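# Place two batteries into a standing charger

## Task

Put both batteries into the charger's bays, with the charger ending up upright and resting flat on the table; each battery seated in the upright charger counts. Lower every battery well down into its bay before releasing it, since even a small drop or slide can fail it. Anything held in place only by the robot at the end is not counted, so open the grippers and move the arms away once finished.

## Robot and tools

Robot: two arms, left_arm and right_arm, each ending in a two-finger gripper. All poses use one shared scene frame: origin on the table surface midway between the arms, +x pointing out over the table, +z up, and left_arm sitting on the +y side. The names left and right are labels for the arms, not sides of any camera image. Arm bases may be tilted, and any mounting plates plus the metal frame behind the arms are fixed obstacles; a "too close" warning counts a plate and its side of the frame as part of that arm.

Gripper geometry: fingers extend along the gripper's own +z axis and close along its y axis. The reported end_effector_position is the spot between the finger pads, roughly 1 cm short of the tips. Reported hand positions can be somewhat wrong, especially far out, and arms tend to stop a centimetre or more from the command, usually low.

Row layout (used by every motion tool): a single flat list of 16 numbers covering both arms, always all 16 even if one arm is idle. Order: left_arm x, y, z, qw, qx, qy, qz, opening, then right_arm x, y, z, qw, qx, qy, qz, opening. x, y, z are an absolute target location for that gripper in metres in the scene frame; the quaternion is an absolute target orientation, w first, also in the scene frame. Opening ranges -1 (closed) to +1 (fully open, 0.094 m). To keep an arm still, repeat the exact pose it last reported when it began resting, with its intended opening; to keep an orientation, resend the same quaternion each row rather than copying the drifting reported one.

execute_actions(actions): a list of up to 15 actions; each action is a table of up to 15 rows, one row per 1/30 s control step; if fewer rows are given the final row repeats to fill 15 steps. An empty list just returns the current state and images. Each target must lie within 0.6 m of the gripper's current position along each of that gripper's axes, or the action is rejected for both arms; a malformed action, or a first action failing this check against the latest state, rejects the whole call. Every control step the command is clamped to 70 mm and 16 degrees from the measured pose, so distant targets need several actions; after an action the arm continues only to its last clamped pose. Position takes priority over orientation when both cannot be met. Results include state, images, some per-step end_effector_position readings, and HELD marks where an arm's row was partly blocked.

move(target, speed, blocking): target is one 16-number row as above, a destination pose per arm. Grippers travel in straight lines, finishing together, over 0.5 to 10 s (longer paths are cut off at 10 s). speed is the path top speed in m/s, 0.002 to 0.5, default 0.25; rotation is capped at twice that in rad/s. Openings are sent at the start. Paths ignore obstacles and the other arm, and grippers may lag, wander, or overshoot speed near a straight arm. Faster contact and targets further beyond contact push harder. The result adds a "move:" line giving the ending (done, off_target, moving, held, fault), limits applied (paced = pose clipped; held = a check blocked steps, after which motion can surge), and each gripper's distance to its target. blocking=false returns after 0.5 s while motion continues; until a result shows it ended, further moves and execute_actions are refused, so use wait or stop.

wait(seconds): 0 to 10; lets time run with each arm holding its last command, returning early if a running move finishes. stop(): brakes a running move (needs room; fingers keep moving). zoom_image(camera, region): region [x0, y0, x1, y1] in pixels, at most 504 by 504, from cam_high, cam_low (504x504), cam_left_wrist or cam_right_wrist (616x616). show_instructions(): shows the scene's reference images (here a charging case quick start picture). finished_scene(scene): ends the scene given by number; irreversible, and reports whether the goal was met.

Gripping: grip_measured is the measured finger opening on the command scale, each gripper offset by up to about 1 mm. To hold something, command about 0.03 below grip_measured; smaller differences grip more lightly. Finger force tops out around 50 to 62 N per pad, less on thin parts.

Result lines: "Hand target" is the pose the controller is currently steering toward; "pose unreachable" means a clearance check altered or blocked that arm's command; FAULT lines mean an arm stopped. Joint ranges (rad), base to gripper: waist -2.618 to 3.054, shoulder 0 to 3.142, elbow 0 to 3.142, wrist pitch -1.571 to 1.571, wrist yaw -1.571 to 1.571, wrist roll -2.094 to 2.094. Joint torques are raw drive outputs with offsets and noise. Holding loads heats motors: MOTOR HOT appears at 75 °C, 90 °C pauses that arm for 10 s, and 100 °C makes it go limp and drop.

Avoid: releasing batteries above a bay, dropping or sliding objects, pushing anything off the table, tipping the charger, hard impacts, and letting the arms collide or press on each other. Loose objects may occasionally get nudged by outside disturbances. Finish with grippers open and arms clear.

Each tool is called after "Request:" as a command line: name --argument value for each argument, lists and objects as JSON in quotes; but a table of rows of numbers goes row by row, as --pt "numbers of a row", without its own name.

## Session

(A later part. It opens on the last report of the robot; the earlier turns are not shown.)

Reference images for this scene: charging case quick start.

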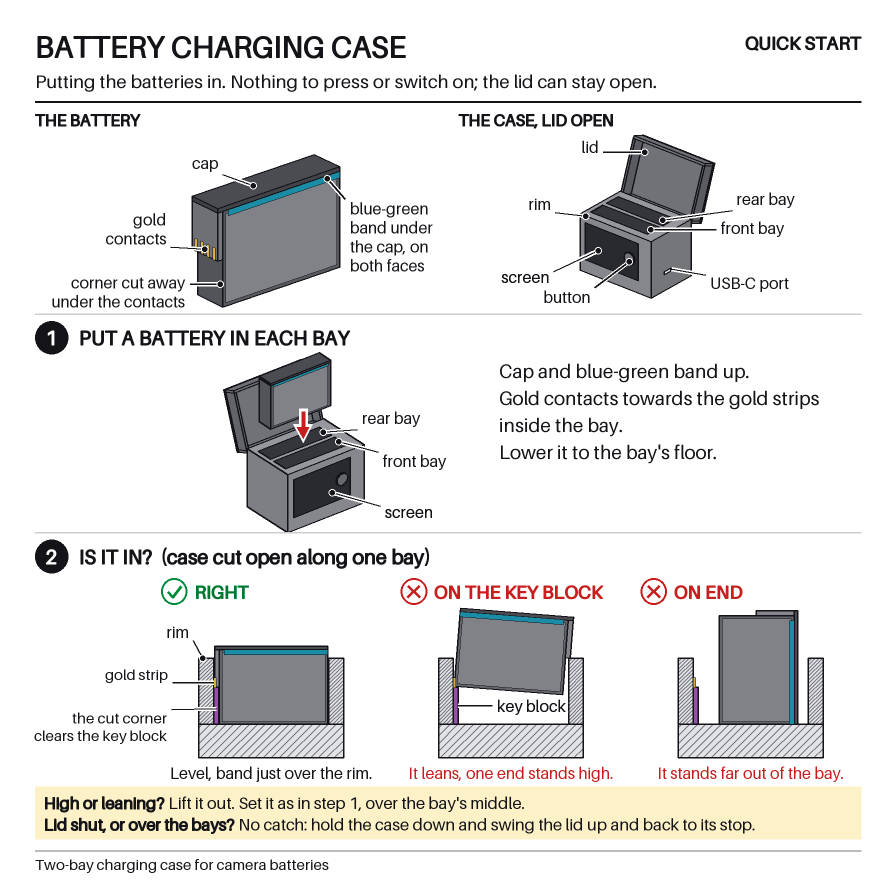

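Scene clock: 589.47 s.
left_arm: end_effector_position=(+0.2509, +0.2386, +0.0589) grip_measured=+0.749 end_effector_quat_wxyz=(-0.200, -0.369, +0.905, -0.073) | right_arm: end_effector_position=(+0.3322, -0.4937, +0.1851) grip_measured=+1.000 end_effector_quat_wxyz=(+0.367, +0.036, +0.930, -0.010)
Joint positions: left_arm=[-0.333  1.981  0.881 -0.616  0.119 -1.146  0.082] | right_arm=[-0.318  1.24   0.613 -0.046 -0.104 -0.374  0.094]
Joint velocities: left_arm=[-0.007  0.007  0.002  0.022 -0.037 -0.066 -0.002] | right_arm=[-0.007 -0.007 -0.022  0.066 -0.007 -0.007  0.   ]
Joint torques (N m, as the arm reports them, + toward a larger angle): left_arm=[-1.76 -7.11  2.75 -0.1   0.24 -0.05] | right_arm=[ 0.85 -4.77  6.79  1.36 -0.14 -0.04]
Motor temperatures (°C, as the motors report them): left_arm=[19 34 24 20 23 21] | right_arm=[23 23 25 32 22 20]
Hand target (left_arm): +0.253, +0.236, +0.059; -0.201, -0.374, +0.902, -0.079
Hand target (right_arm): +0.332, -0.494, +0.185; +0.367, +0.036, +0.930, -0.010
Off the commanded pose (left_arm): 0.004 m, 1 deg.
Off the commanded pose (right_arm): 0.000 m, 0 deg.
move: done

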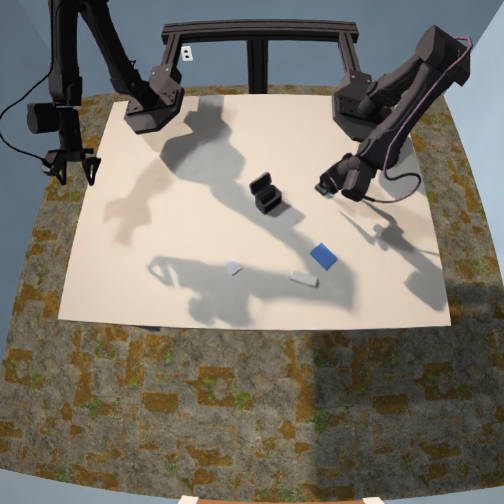

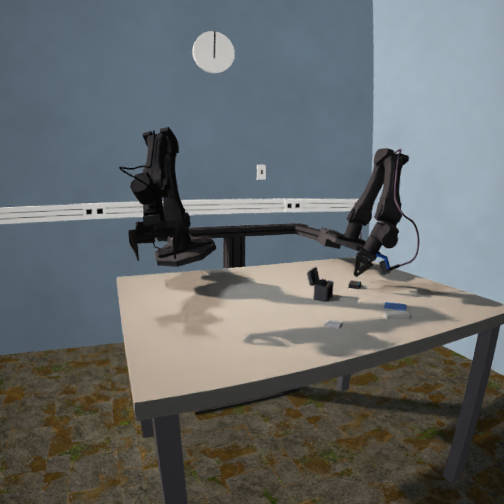

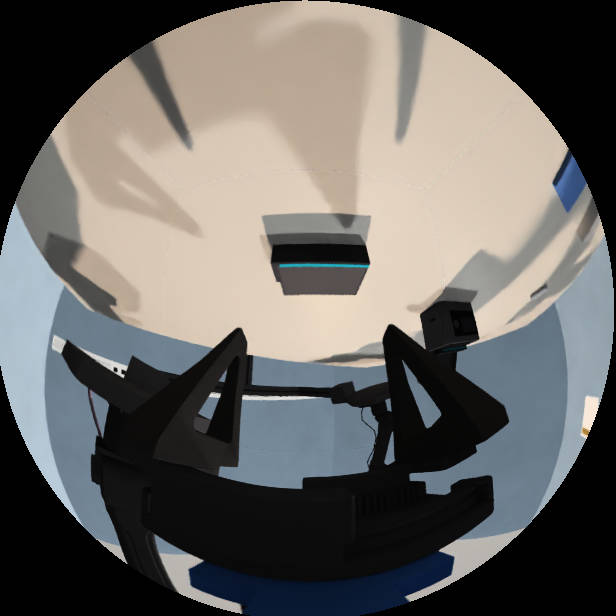

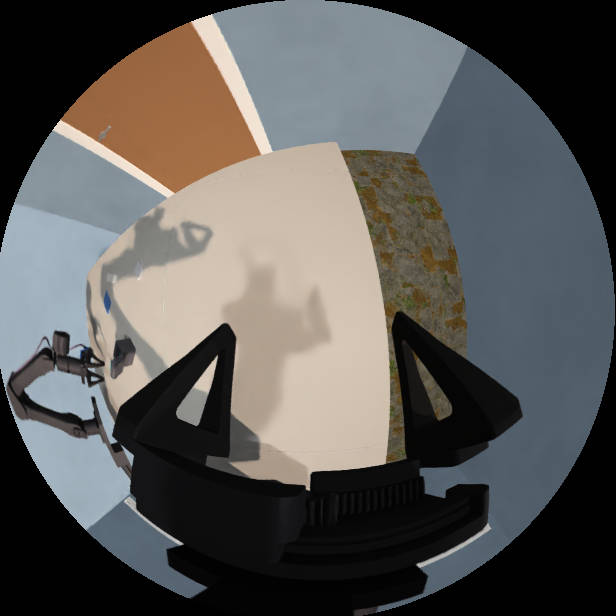

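Request:
move --target '[0.2505,0.2345,0.011,-0.200,-0.374,0.902,-0.083,0.75,0.3322,-0.4937,0.1851,0.367,0.036,0.930,-0.010,1]' --speed 0.05

Request:
zoom_image --camera "cam_left_wrist" --region '[194,200,434,400]'

Scene clock: 595.77 s.
left_arm: end_effector_position=(+0.2588, +0.2329, +0.0131) grip_measured=+0.749 end_effector_quat_wxyz=(-0.191, -0.375, +0.903, -0.084) | right_arm: end_effector_position=(+0.3322, -0.4937, +0.1851) grip_measured=+1.000 end_effector_quat_wxyz=(+0.367, +0.036, +0.930, -0.010)
Joint positions: left_arm=[-0.297  2.14   0.881 -0.431  0.12  -1.12   0.082] | right_arm=[-0.318  1.24   0.613 -0.046 -0.104 -0.374  0.094]
Joint velocities: left_arm=[-0.012 -0.007 -0.002 -0.037  0.022 -0.022 -0.001] | right_arm=[ 0.022  0.002 -0.007  0.037 -0.007 -0.037  0.   ]
Joint torques (N m, as the arm reports them, + toward a larger angle): left_arm=[-1.75 -7.61  0.51  0.    0.24  0.08] | right_arm=[ 0.78 -4.65  6.89  1.34 -0.16 -0.04]
Motor temperatures (°C, as the motors report them): left_arm=[19 34 23 20 23 21] | right_arm=[23 23 25 32 22 20]
Hand target (left_arm): +0.250, +0.235, +0.011; -0.200, -0.374, +0.902, -0.083
Hand target (right_arm): +0.332, -0.494, +0.185; +0.367, +0.036, +0.930, -0.010
Off the commanded pose (left_arm): 0.009 m, 1 deg.
Off the commanded pose (right_arm): 0.000 m, 0 deg.
move: done

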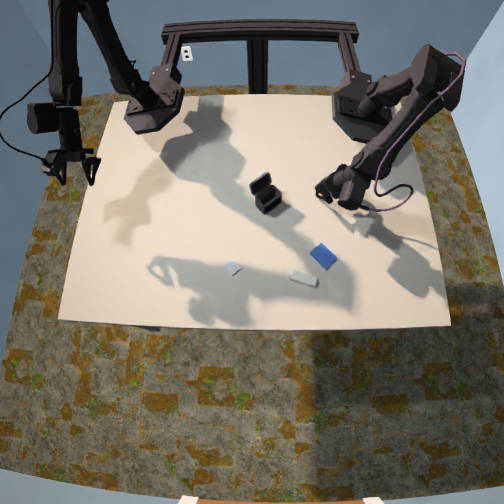

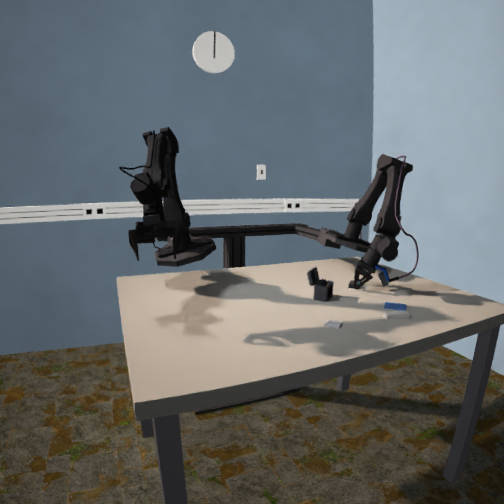

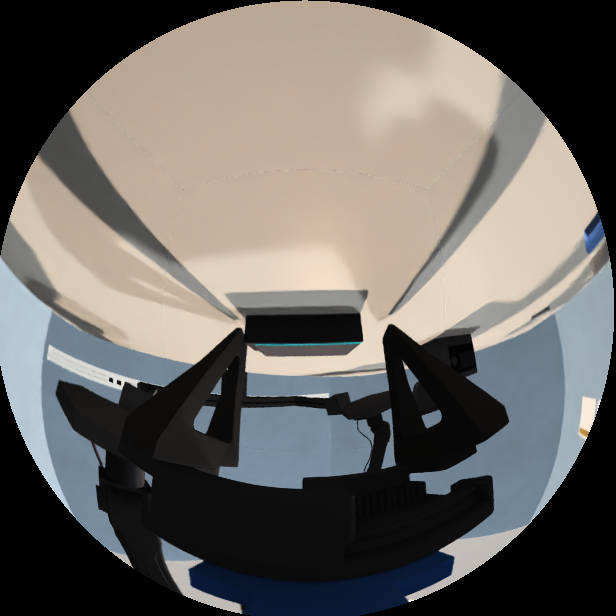

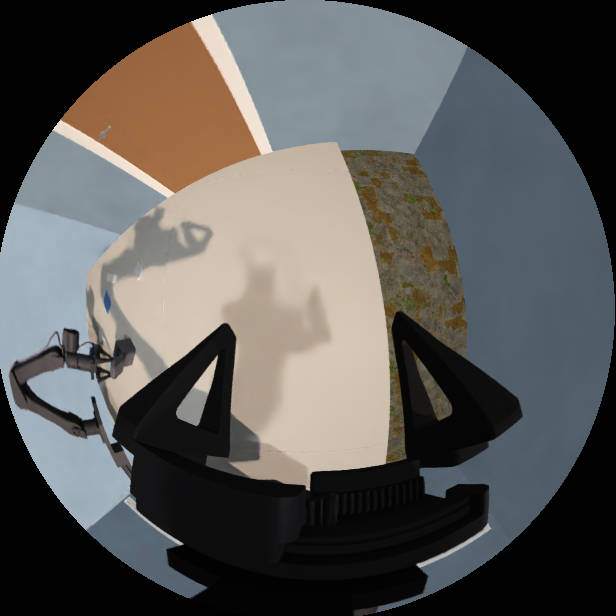

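Region (194, 200, 434, 400) of cam_left_wrist's 616x616 image, scaled by 2.100, with more detail than that image has.

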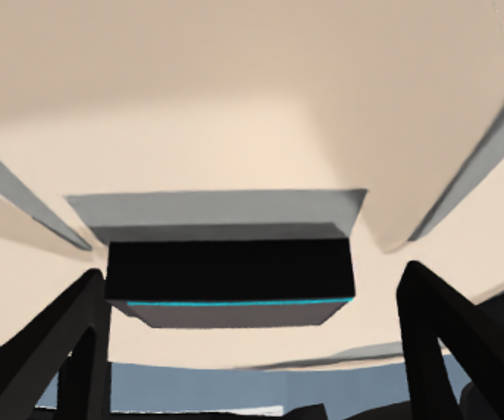

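Request:
move --target '[0.246,0.239,0.011,-0.200,-0.374,0.902,-0.083,0.75,0.3322,-0.4937,0.1851,0.367,0.036,0.930,-0.010,1]' --speed 0.03

Request:
zoom_image --camera "cam_left_wrist" --region '[194,200,434,400]'

Scene clock: 602.23 s.
left_arm: end_effector_position=(+0.2473, +0.2382, +0.0102) grip_measured=+0.749 end_effector_quat_wxyz=(-0.201, -0.373, +0.902, -0.078) | right_arm: end_effector_position=(+0.3322, -0.4937, +0.1851) grip_measured=+1.000 end_effector_quat_wxyz=(+0.367, +0.036, +0.930, -0.010)
Joint positions: left_arm=[-0.287  2.14   0.85  -0.423  0.121 -1.11   0.082] | right_arm=[-0.318  1.24   0.613 -0.046 -0.104 -0.374  0.094]
Joint velocities: left_arm=[-0.007 -0.002 -0.012 -0.051  0.022  0.022 -0.   ] | right_arm=[ 0.002  0.012 -0.002  0.139 -0.051  0.037  0.   ]
Joint torques (N m, as the arm reports them, + toward a larger angle): left_arm=[-1.63 -8.76  0.78 -0.02  0.2   0.07] | right_arm=[ 0.82 -4.6   6.76  1.34 -0.12 -0.01]
Motor temperatures (°C, as the motors report them): left_arm=[19 34 23 20 23 21] | right_arm=[23 23 25 32 22 20]
Hand target (left_arm): +0.246, +0.239, +0.011; -0.200, -0.374, +0.902, -0.083
Hand target (right_arm): +0.332, -0.494, +0.185; +0.367, +0.036, +0.930, -0.010
Off the commanded pose (left_arm): 0.002 m, 1 deg.
Off the commanded pose (right_arm): 0.000 m, 0 deg.
move: done

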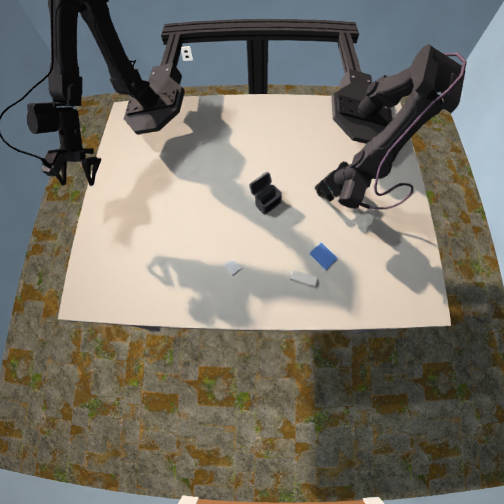

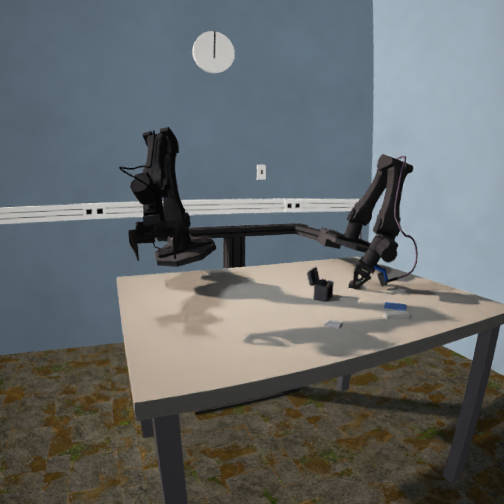

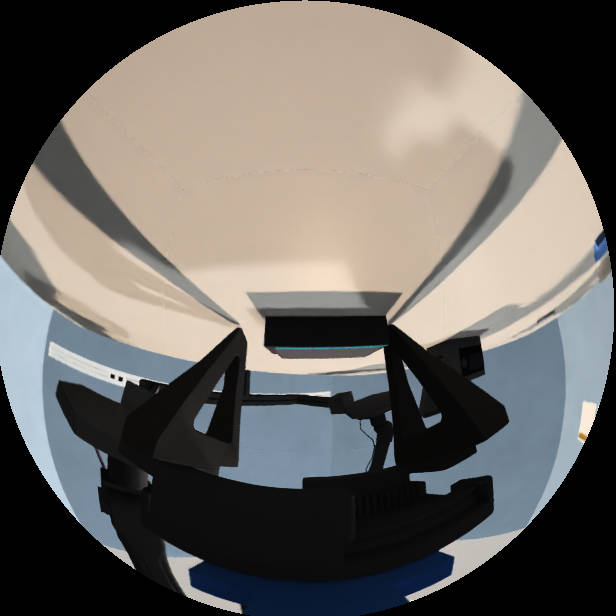

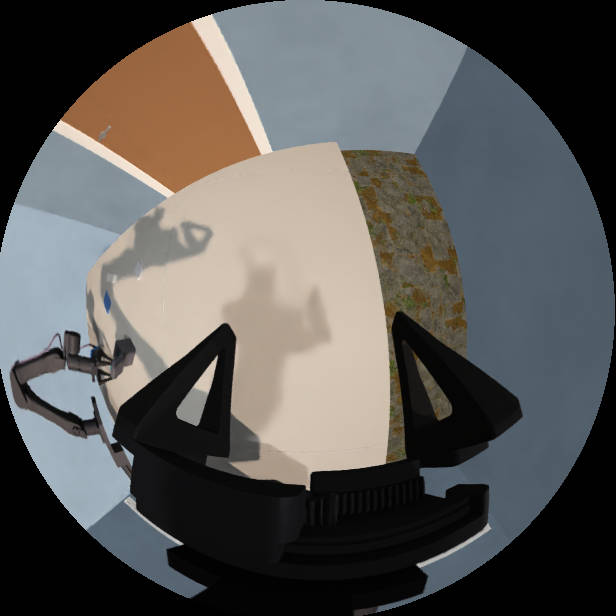

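Region (194, 200, 434, 400) of cam_left_wrist's 616x616 image, scaled by 2.100, with more detail than that image has.

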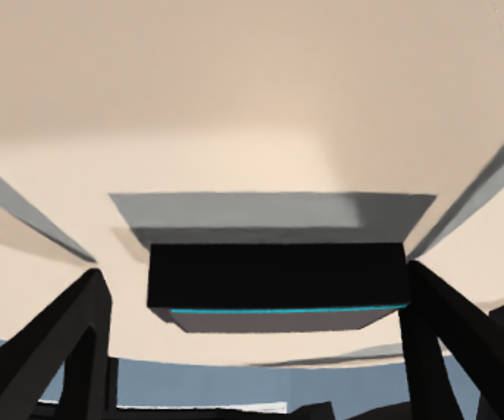

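Request:
move --target '[0.2515,0.2365,0.014,-0.200,-0.374,0.902,-0.083,0.75,0.3322,-0.4937,0.1851,0.367,0.036,0.930,-0.010,1]' --speed 0.03

Request:
zoom_image --camera "cam_left_wrist" --region '[194,200,434,400]'

Scene clock: 606.00 s.
left_arm: end_effector_position=(+0.2473, +0.2382, +0.0102) grip_measured=+0.749 end_effector_quat_wxyz=(-0.201, -0.373, +0.902, -0.078) | right_arm: end_effector_position=(+0.3322, -0.4937, +0.1851) grip_measured=+1.000 end_effector_quat_wxyz=(+0.367, +0.036, +0.930, -0.010)
Joint positions: left_arm=[-0.287  2.14   0.85  -0.423  0.121 -1.109  0.082] | right_arm=[-0.318  1.24   0.613 -0.046 -0.104 -0.374  0.094]
Joint velocities: left_arm=[-0.007  0.007 -0.007  0.066 -0.007  0.066  0.   ] | right_arm=[-0.002 -0.002 -0.022  0.022 -0.007  0.037  0.   ]
Joint torques (N m, as the arm reports them, + toward a larger angle): left_arm=[-2.04 -8.47  2.47 -0.25  0.2   0.  ] | right_arm=[ 0.83 -4.49  6.79  1.35 -0.14 -0.03]
Motor temperatures (°C, as the motors report them): left_arm=[19 34 23 20 23 21] | right_arm=[23 23 25 32 22 20]
Hand target (left_arm): +0.251, +0.237, +0.014; -0.200, -0.374, +0.902, -0.083
Hand target (right_arm): +0.332, -0.494, +0.185; +0.367, +0.036, +0.930, -0.010
Off the commanded pose (left_arm): 0.006 m, 1 deg.
Off the commanded pose (right_arm): 0.000 m, 0 deg.
move: done

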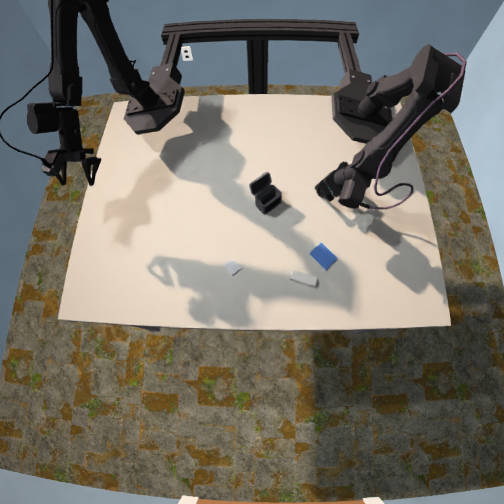

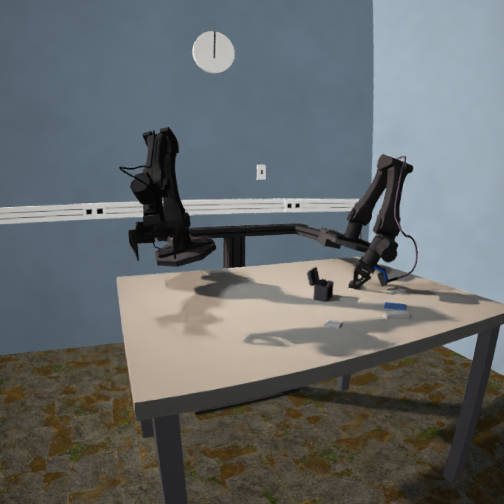

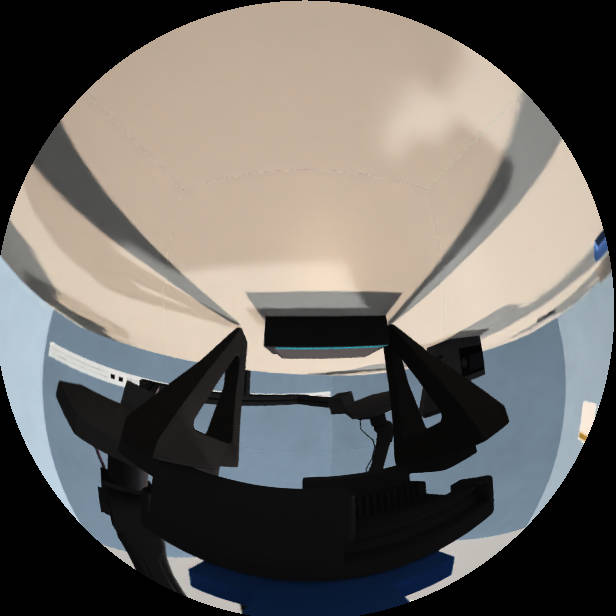

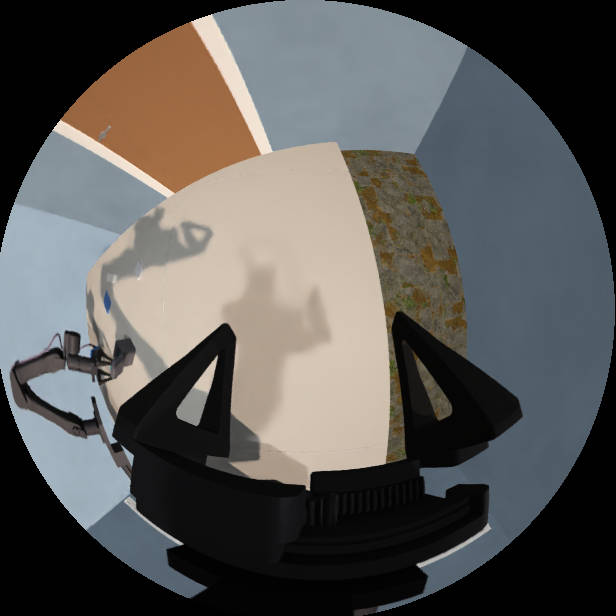

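Region (194, 200, 434, 400) of cam_left_wrist's 616x616 image, scaled by 2.100, with more detail than that image has.

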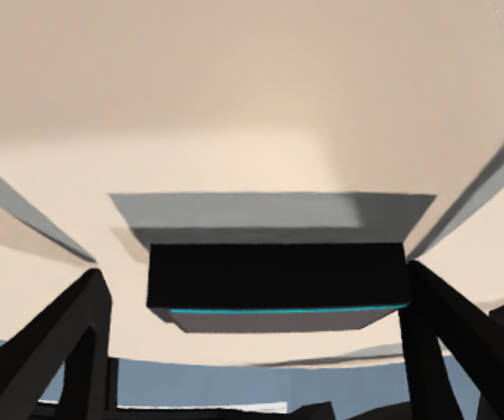

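Request:
move --target '[0.256,0.2335,0.017,-0.200,-0.374,0.902,-0.083,0.75,0.3322,-0.4937,0.1851,0.367,0.036,0.930,-0.010,1]' --speed 0.03

Request:
zoom_image --camera "cam_left_wrist" --region '[194,200,434,400]'

Scene clock: 610.00 s.
left_arm: end_effector_position=(+0.2437, +0.2396, +0.0110) grip_measured=+0.749 end_effector_quat_wxyz=(-0.207, -0.374, +0.901, -0.072) | right_arm: end_effector_position=(+0.3322, -0.4937, +0.1851) grip_measured=+1.000 end_effector_quat_wxyz=(+0.367, +0.036, +0.930, -0.010)
Joint positions: left_arm=[-0.287  2.14   0.85  -0.439  0.121 -1.112  0.082] | right_arm=[-0.318  1.24   0.613 -0.046 -0.104 -0.374  0.094]
Joint velocities: left_arm=[ 0.017  0.007 -0.007 -0.051 -0.051  0.037  0.001] | right_arm=[-0.012  0.007 -0.017  0.022 -0.066 -0.007  0.   ]
Joint torques (N m, as the arm reports them, + toward a larger angle): left_arm=[-2.73 -8.51  3.61 -0.32  0.23 -0.05] | right_arm=[ 0.87 -4.63  6.77  1.37 -0.15  0.01]
Motor temperatures (°C, as the motors report them): left_arm=[19 34 23 20 23 21] | right_arm=[23 23 25 32 22 20]
Hand target (left_arm): +0.256, +0.234, +0.017; -0.200, -0.374, +0.902, -0.083
Hand target (right_arm): +0.332, -0.494, +0.185; +0.367, +0.036, +0.930, -0.010
Off the commanded pose (left_arm): 0.015 m, 1 deg.
Off the commanded pose (right_arm): 0.000 m, 0 deg.
move: off_target (left_arm)

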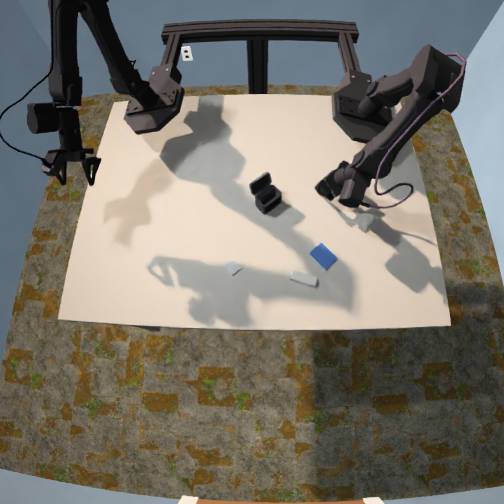

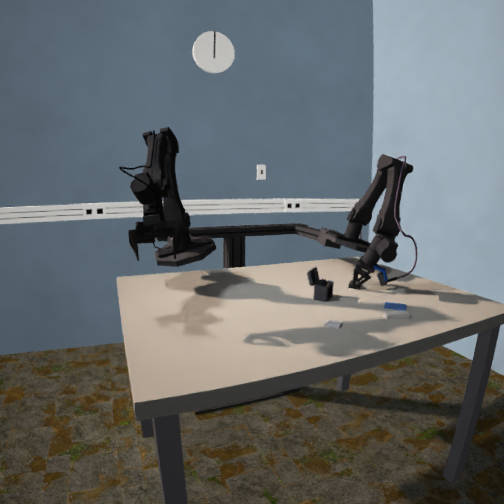

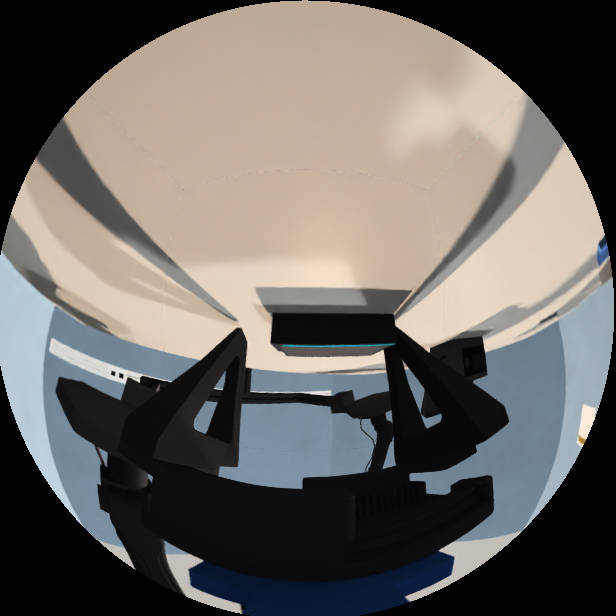

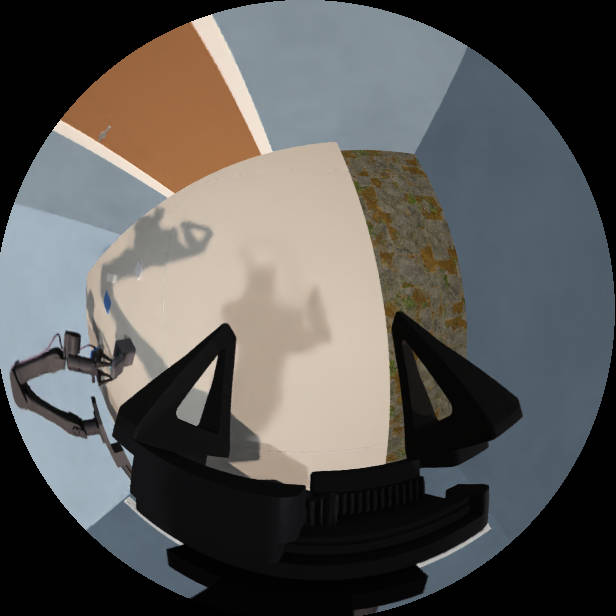

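Region (194, 200, 434, 400) of cam_left_wrist's 616x616 image, scaled by 2.100, with more detail than that image has.

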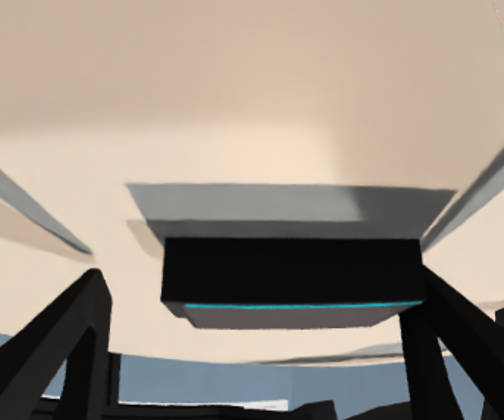

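Request:
move --target '[0.256,0.232,0.07,-0.200,-0.374,0.902,-0.083,0.95,0.3322,-0.4937,0.1851,0.367,0.036,0.930,-0.010,1]' --speed 0.08

Request:
move --target '[0.246,0.2365,0.012,-0.200,-0.374,0.902,-0.083,0.95,0.3322,-0.4937,0.1851,0.367,0.036,0.930,-0.010,1]' --speed 0.05

Request:
zoom_image --camera "cam_left_wrist" --region '[194,200,434,400]'

Scene clock: 614.67 s.
left_arm: end_effector_position=(+0.2482, +0.2385, +0.0610) grip_measured=+0.948 end_effector_quat_wxyz=(-0.206, -0.377, +0.900, -0.071) | right_arm: end_effector_position=(+0.3322, -0.4937, +0.1851) grip_measured=+1.000 end_effector_quat_wxyz=(+0.367, +0.036, +0.930, -0.010)
Joint positions: left_arm=[-0.333  1.975  0.879 -0.627  0.127 -1.165  0.092] | right_arm=[-0.318  1.24   0.613 -0.046 -0.104 -0.374  0.094]
Joint velocities: left_arm=[-0.017  0.022 -0.007 -0.11  -0.095 -0.007 -0.001] | right_arm=[ 0.017 -0.012  0.002 -0.051 -0.007 -0.066  0.   ]
Joint torques (N m, as the arm reports them, + toward a larger angle): left_arm=[-3.21 -8.97  4.09 -0.29  0.26 -0.06] | right_arm=[ 0.76 -4.57  6.89  1.38 -0.13 -0.03]
Motor temperatures (°C, as the motors report them): left_arm=[19 34 23 20 23 21] | right_arm=[23 23 25 32 22 20]
Hand target (left_arm): +0.256, +0.232, +0.071; -0.200, -0.374, +0.902, -0.083
Hand target (right_arm): +0.332, -0.494, +0.185; +0.367, +0.036, +0.930, -0.010
Off the commanded pose (left_arm): 0.014 m, 2 deg.
Off the commanded pose (right_arm): 0.000 m, 0 deg.
move: off_target (left_arm)

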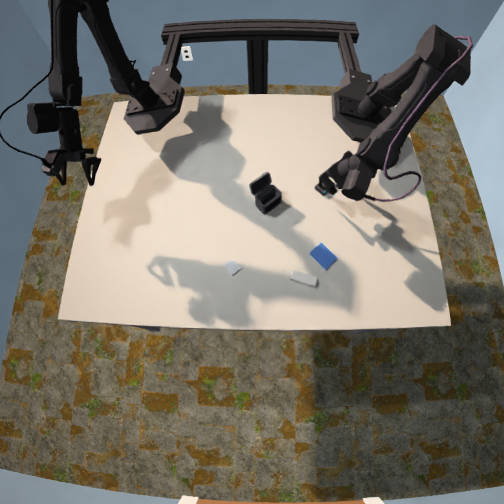

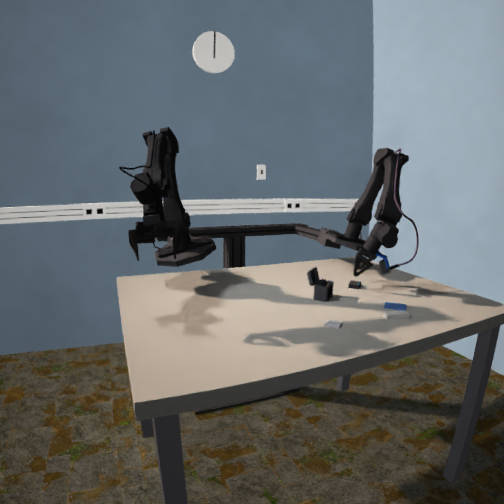

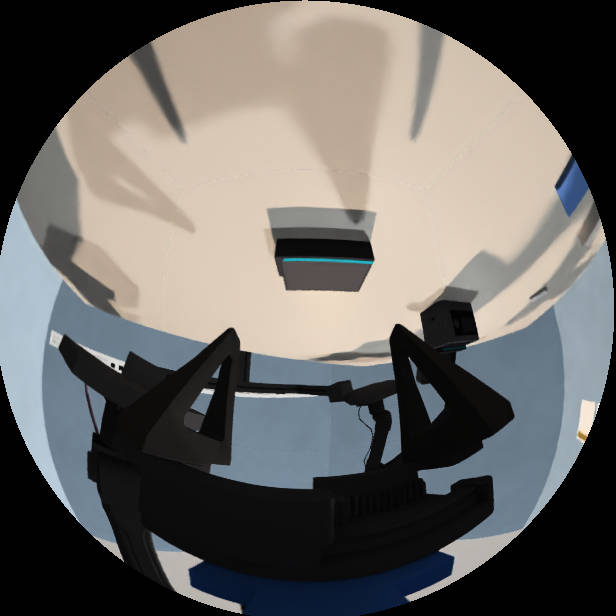

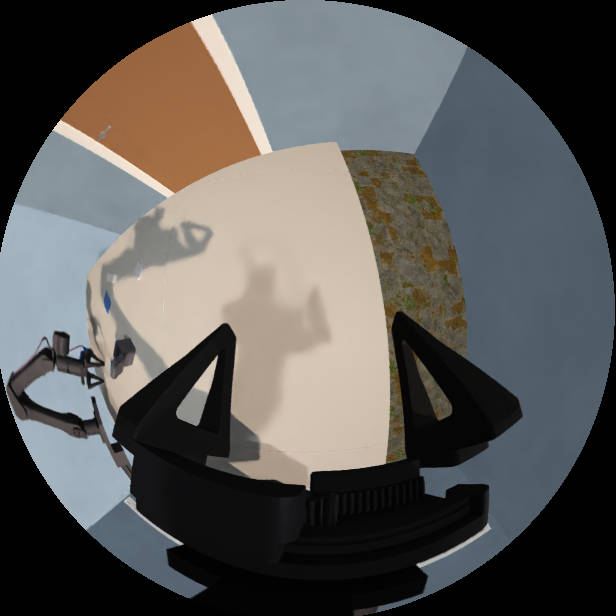

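Scene clock: 616.13 s.
left_arm: end_effector_position=(+0.2504, +0.2347, +0.0141) grip_measured=+0.948 end_effector_quat_wxyz=(-0.197, -0.375, +0.902, -0.084) | right_arm: end_effector_position=(+0.3322, -0.4937, +0.1851) grip_measured=+1.000 end_effector_quat_wxyz=(+0.367, +0.036, +0.930, -0.010)
Joint positions: left_arm=[-0.296  2.126  0.85  -0.422  0.127 -1.119  0.092] | right_arm=[-0.318  1.24   0.613 -0.046 -0.104 -0.374  0.094]
Joint velocities: left_arm=[-0.002 -0.012  0.002 -0.007  0.007 -0.037  0.   ] | right_arm=[-0.007  0.002 -0.017  0.037 -0.066 -0.007  0.   ]
Joint torques (N m, as the arm reports them, + toward a larger angle): left_arm=[-1.77 -7.38  0.95 -0.01  0.14  0.06] | right_arm=[ 0.82 -4.55  6.8   1.36 -0.15 -0.02]
Motor temperatures (°C, as the motors report them): left_arm=[19 34 23 20 23 21] | right_arm=[23 23 25 32 22 20]
Hand target (left_arm): +0.246, +0.237, +0.012; -0.200, -0.374, +0.902, -0.083
Hand target (right_arm): +0.332, -0.494, +0.185; +0.367, +0.036, +0.930, -0.010
Off the commanded pose (left_arm): 0.005 m, 0 deg.
Off the commanded pose (right_arm): 0.000 m, 0 deg.
move: done

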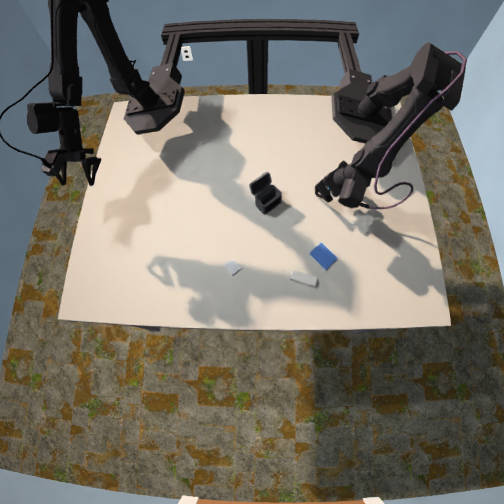

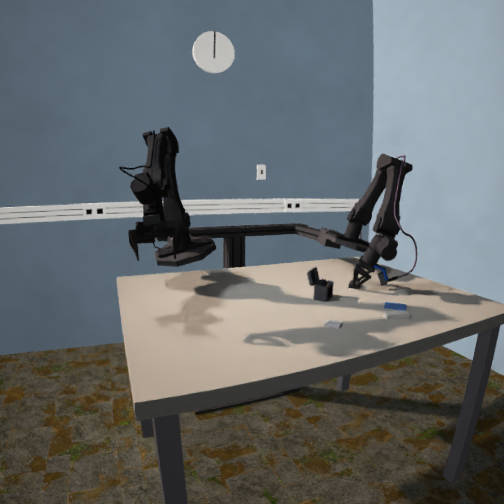

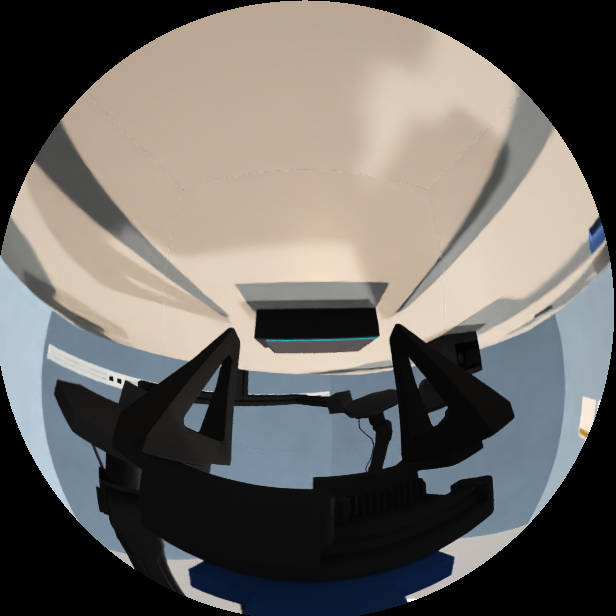

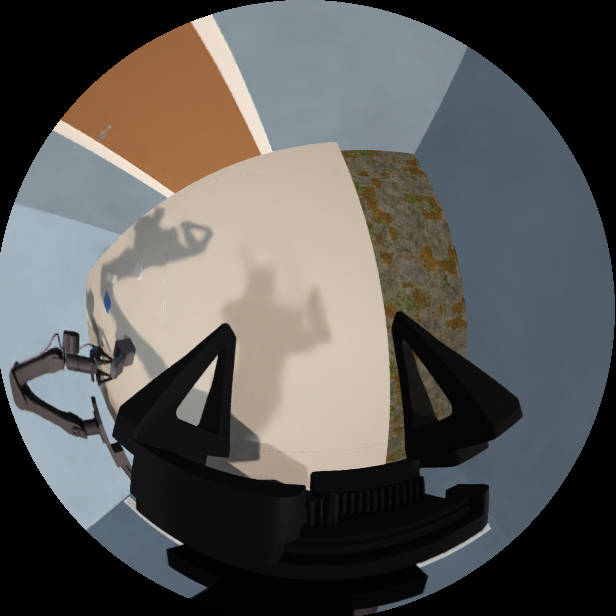

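Region (194, 200, 434, 400) of cam_left_wrist's 616x616 image, scaled by 2.100, with more detail than that image has.

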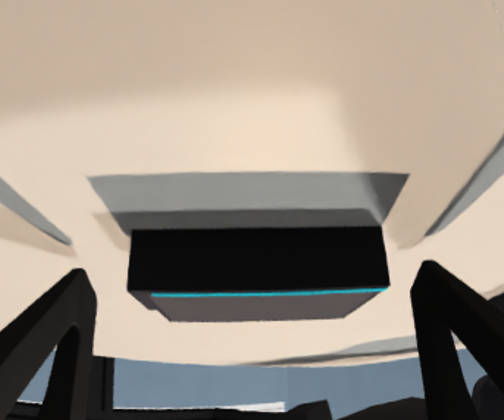

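Request:
move --target '[0.2504,0.2347,0.013,-0.200,-0.374,0.902,-0.083,0.14,0.3322,-0.4937,0.1851,0.367,0.036,0.930,-0.010,1]' --speed 0.03

Request:
zoom_image --camera "cam_left_wrist" --region '[194,200,434,400]'

Scene clock: 619.00 s.
left_arm: end_effector_position=(+0.2507, +0.2346, +0.0140) grip_measured=+0.208 end_effector_quat_wxyz=(-0.196, -0.374, +0.902, -0.085) | right_arm: end_effector_position=(+0.3322, -0.4937, +0.1851) grip_measured=+1.000 end_effector_quat_wxyz=(+0.367, +0.036, +0.930, -0.010)
Joint positions: left_arm=[-0.296  2.126  0.85  -0.421  0.127 -1.119  0.057] | right_arm=[-0.318  1.24   0.613 -0.046 -0.104 -0.374  0.094]
Joint velocities: left_arm=[ 0.007 -0.002 -0.012 -0.066 -0.007  0.037  0.001] | right_arm=[-0.002  0.002 -0.002 -0.007  0.022 -0.007  0.   ]
Joint torques (N m, as the arm reports them, + toward a larger angle): left_arm=[-1.92 -7.03  2.4  -0.22  0.21  0.02] | right_arm=[ 0.9  -4.71  6.75  1.37 -0.13 -0.04]
Motor temperatures (°C, as the motors report them): left_arm=[19 34 23 20 23 21] | right_arm=[23 23 25 32 22 20]
Hand target (left_arm): +0.250, +0.235, +0.013; -0.200, -0.374, +0.902, -0.083
Hand target (right_arm): +0.332, -0.494, +0.185; +0.367, +0.036, +0.930, -0.010
Off the commanded pose (left_arm): 0.001 m, 0 deg.
Off the commanded pose (right_arm): 0.000 m, 0 deg.
move: done

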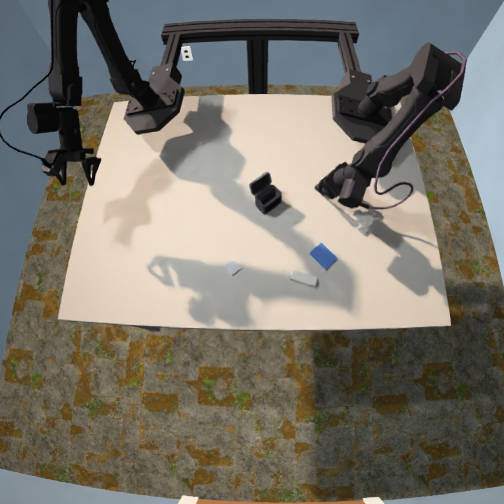

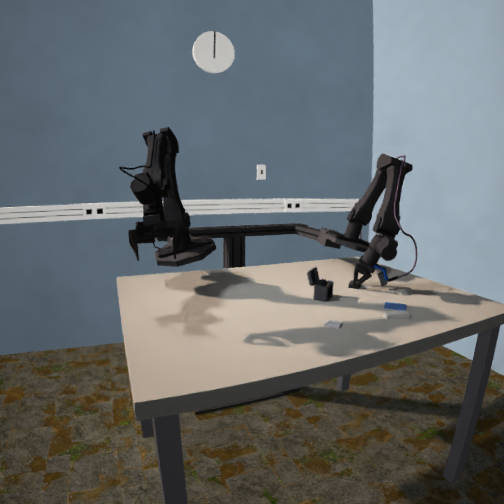

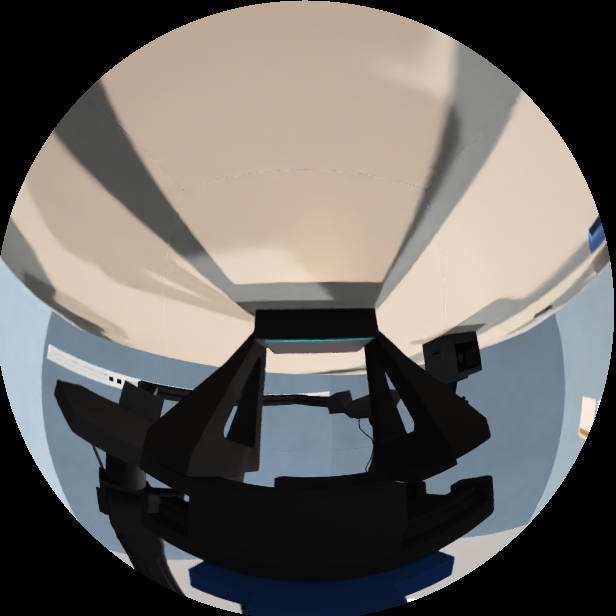

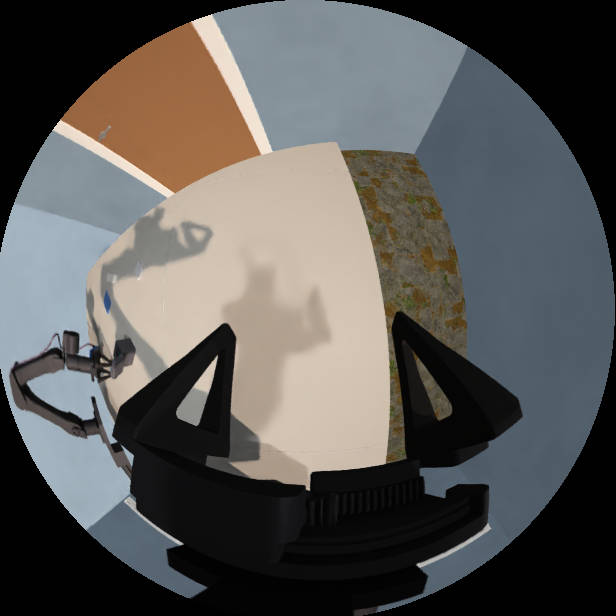

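Region (194, 200, 434, 400) of cam_left_wrist's 616x616 image, scaled by 2.100, with more detail than that image has.

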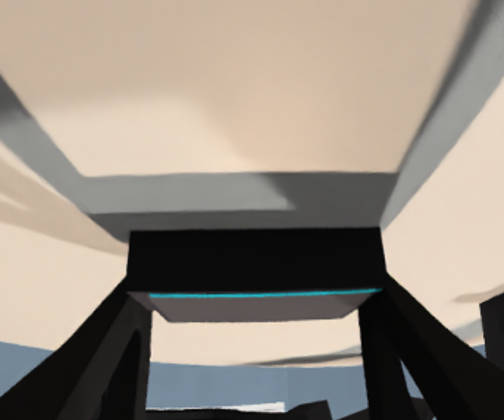

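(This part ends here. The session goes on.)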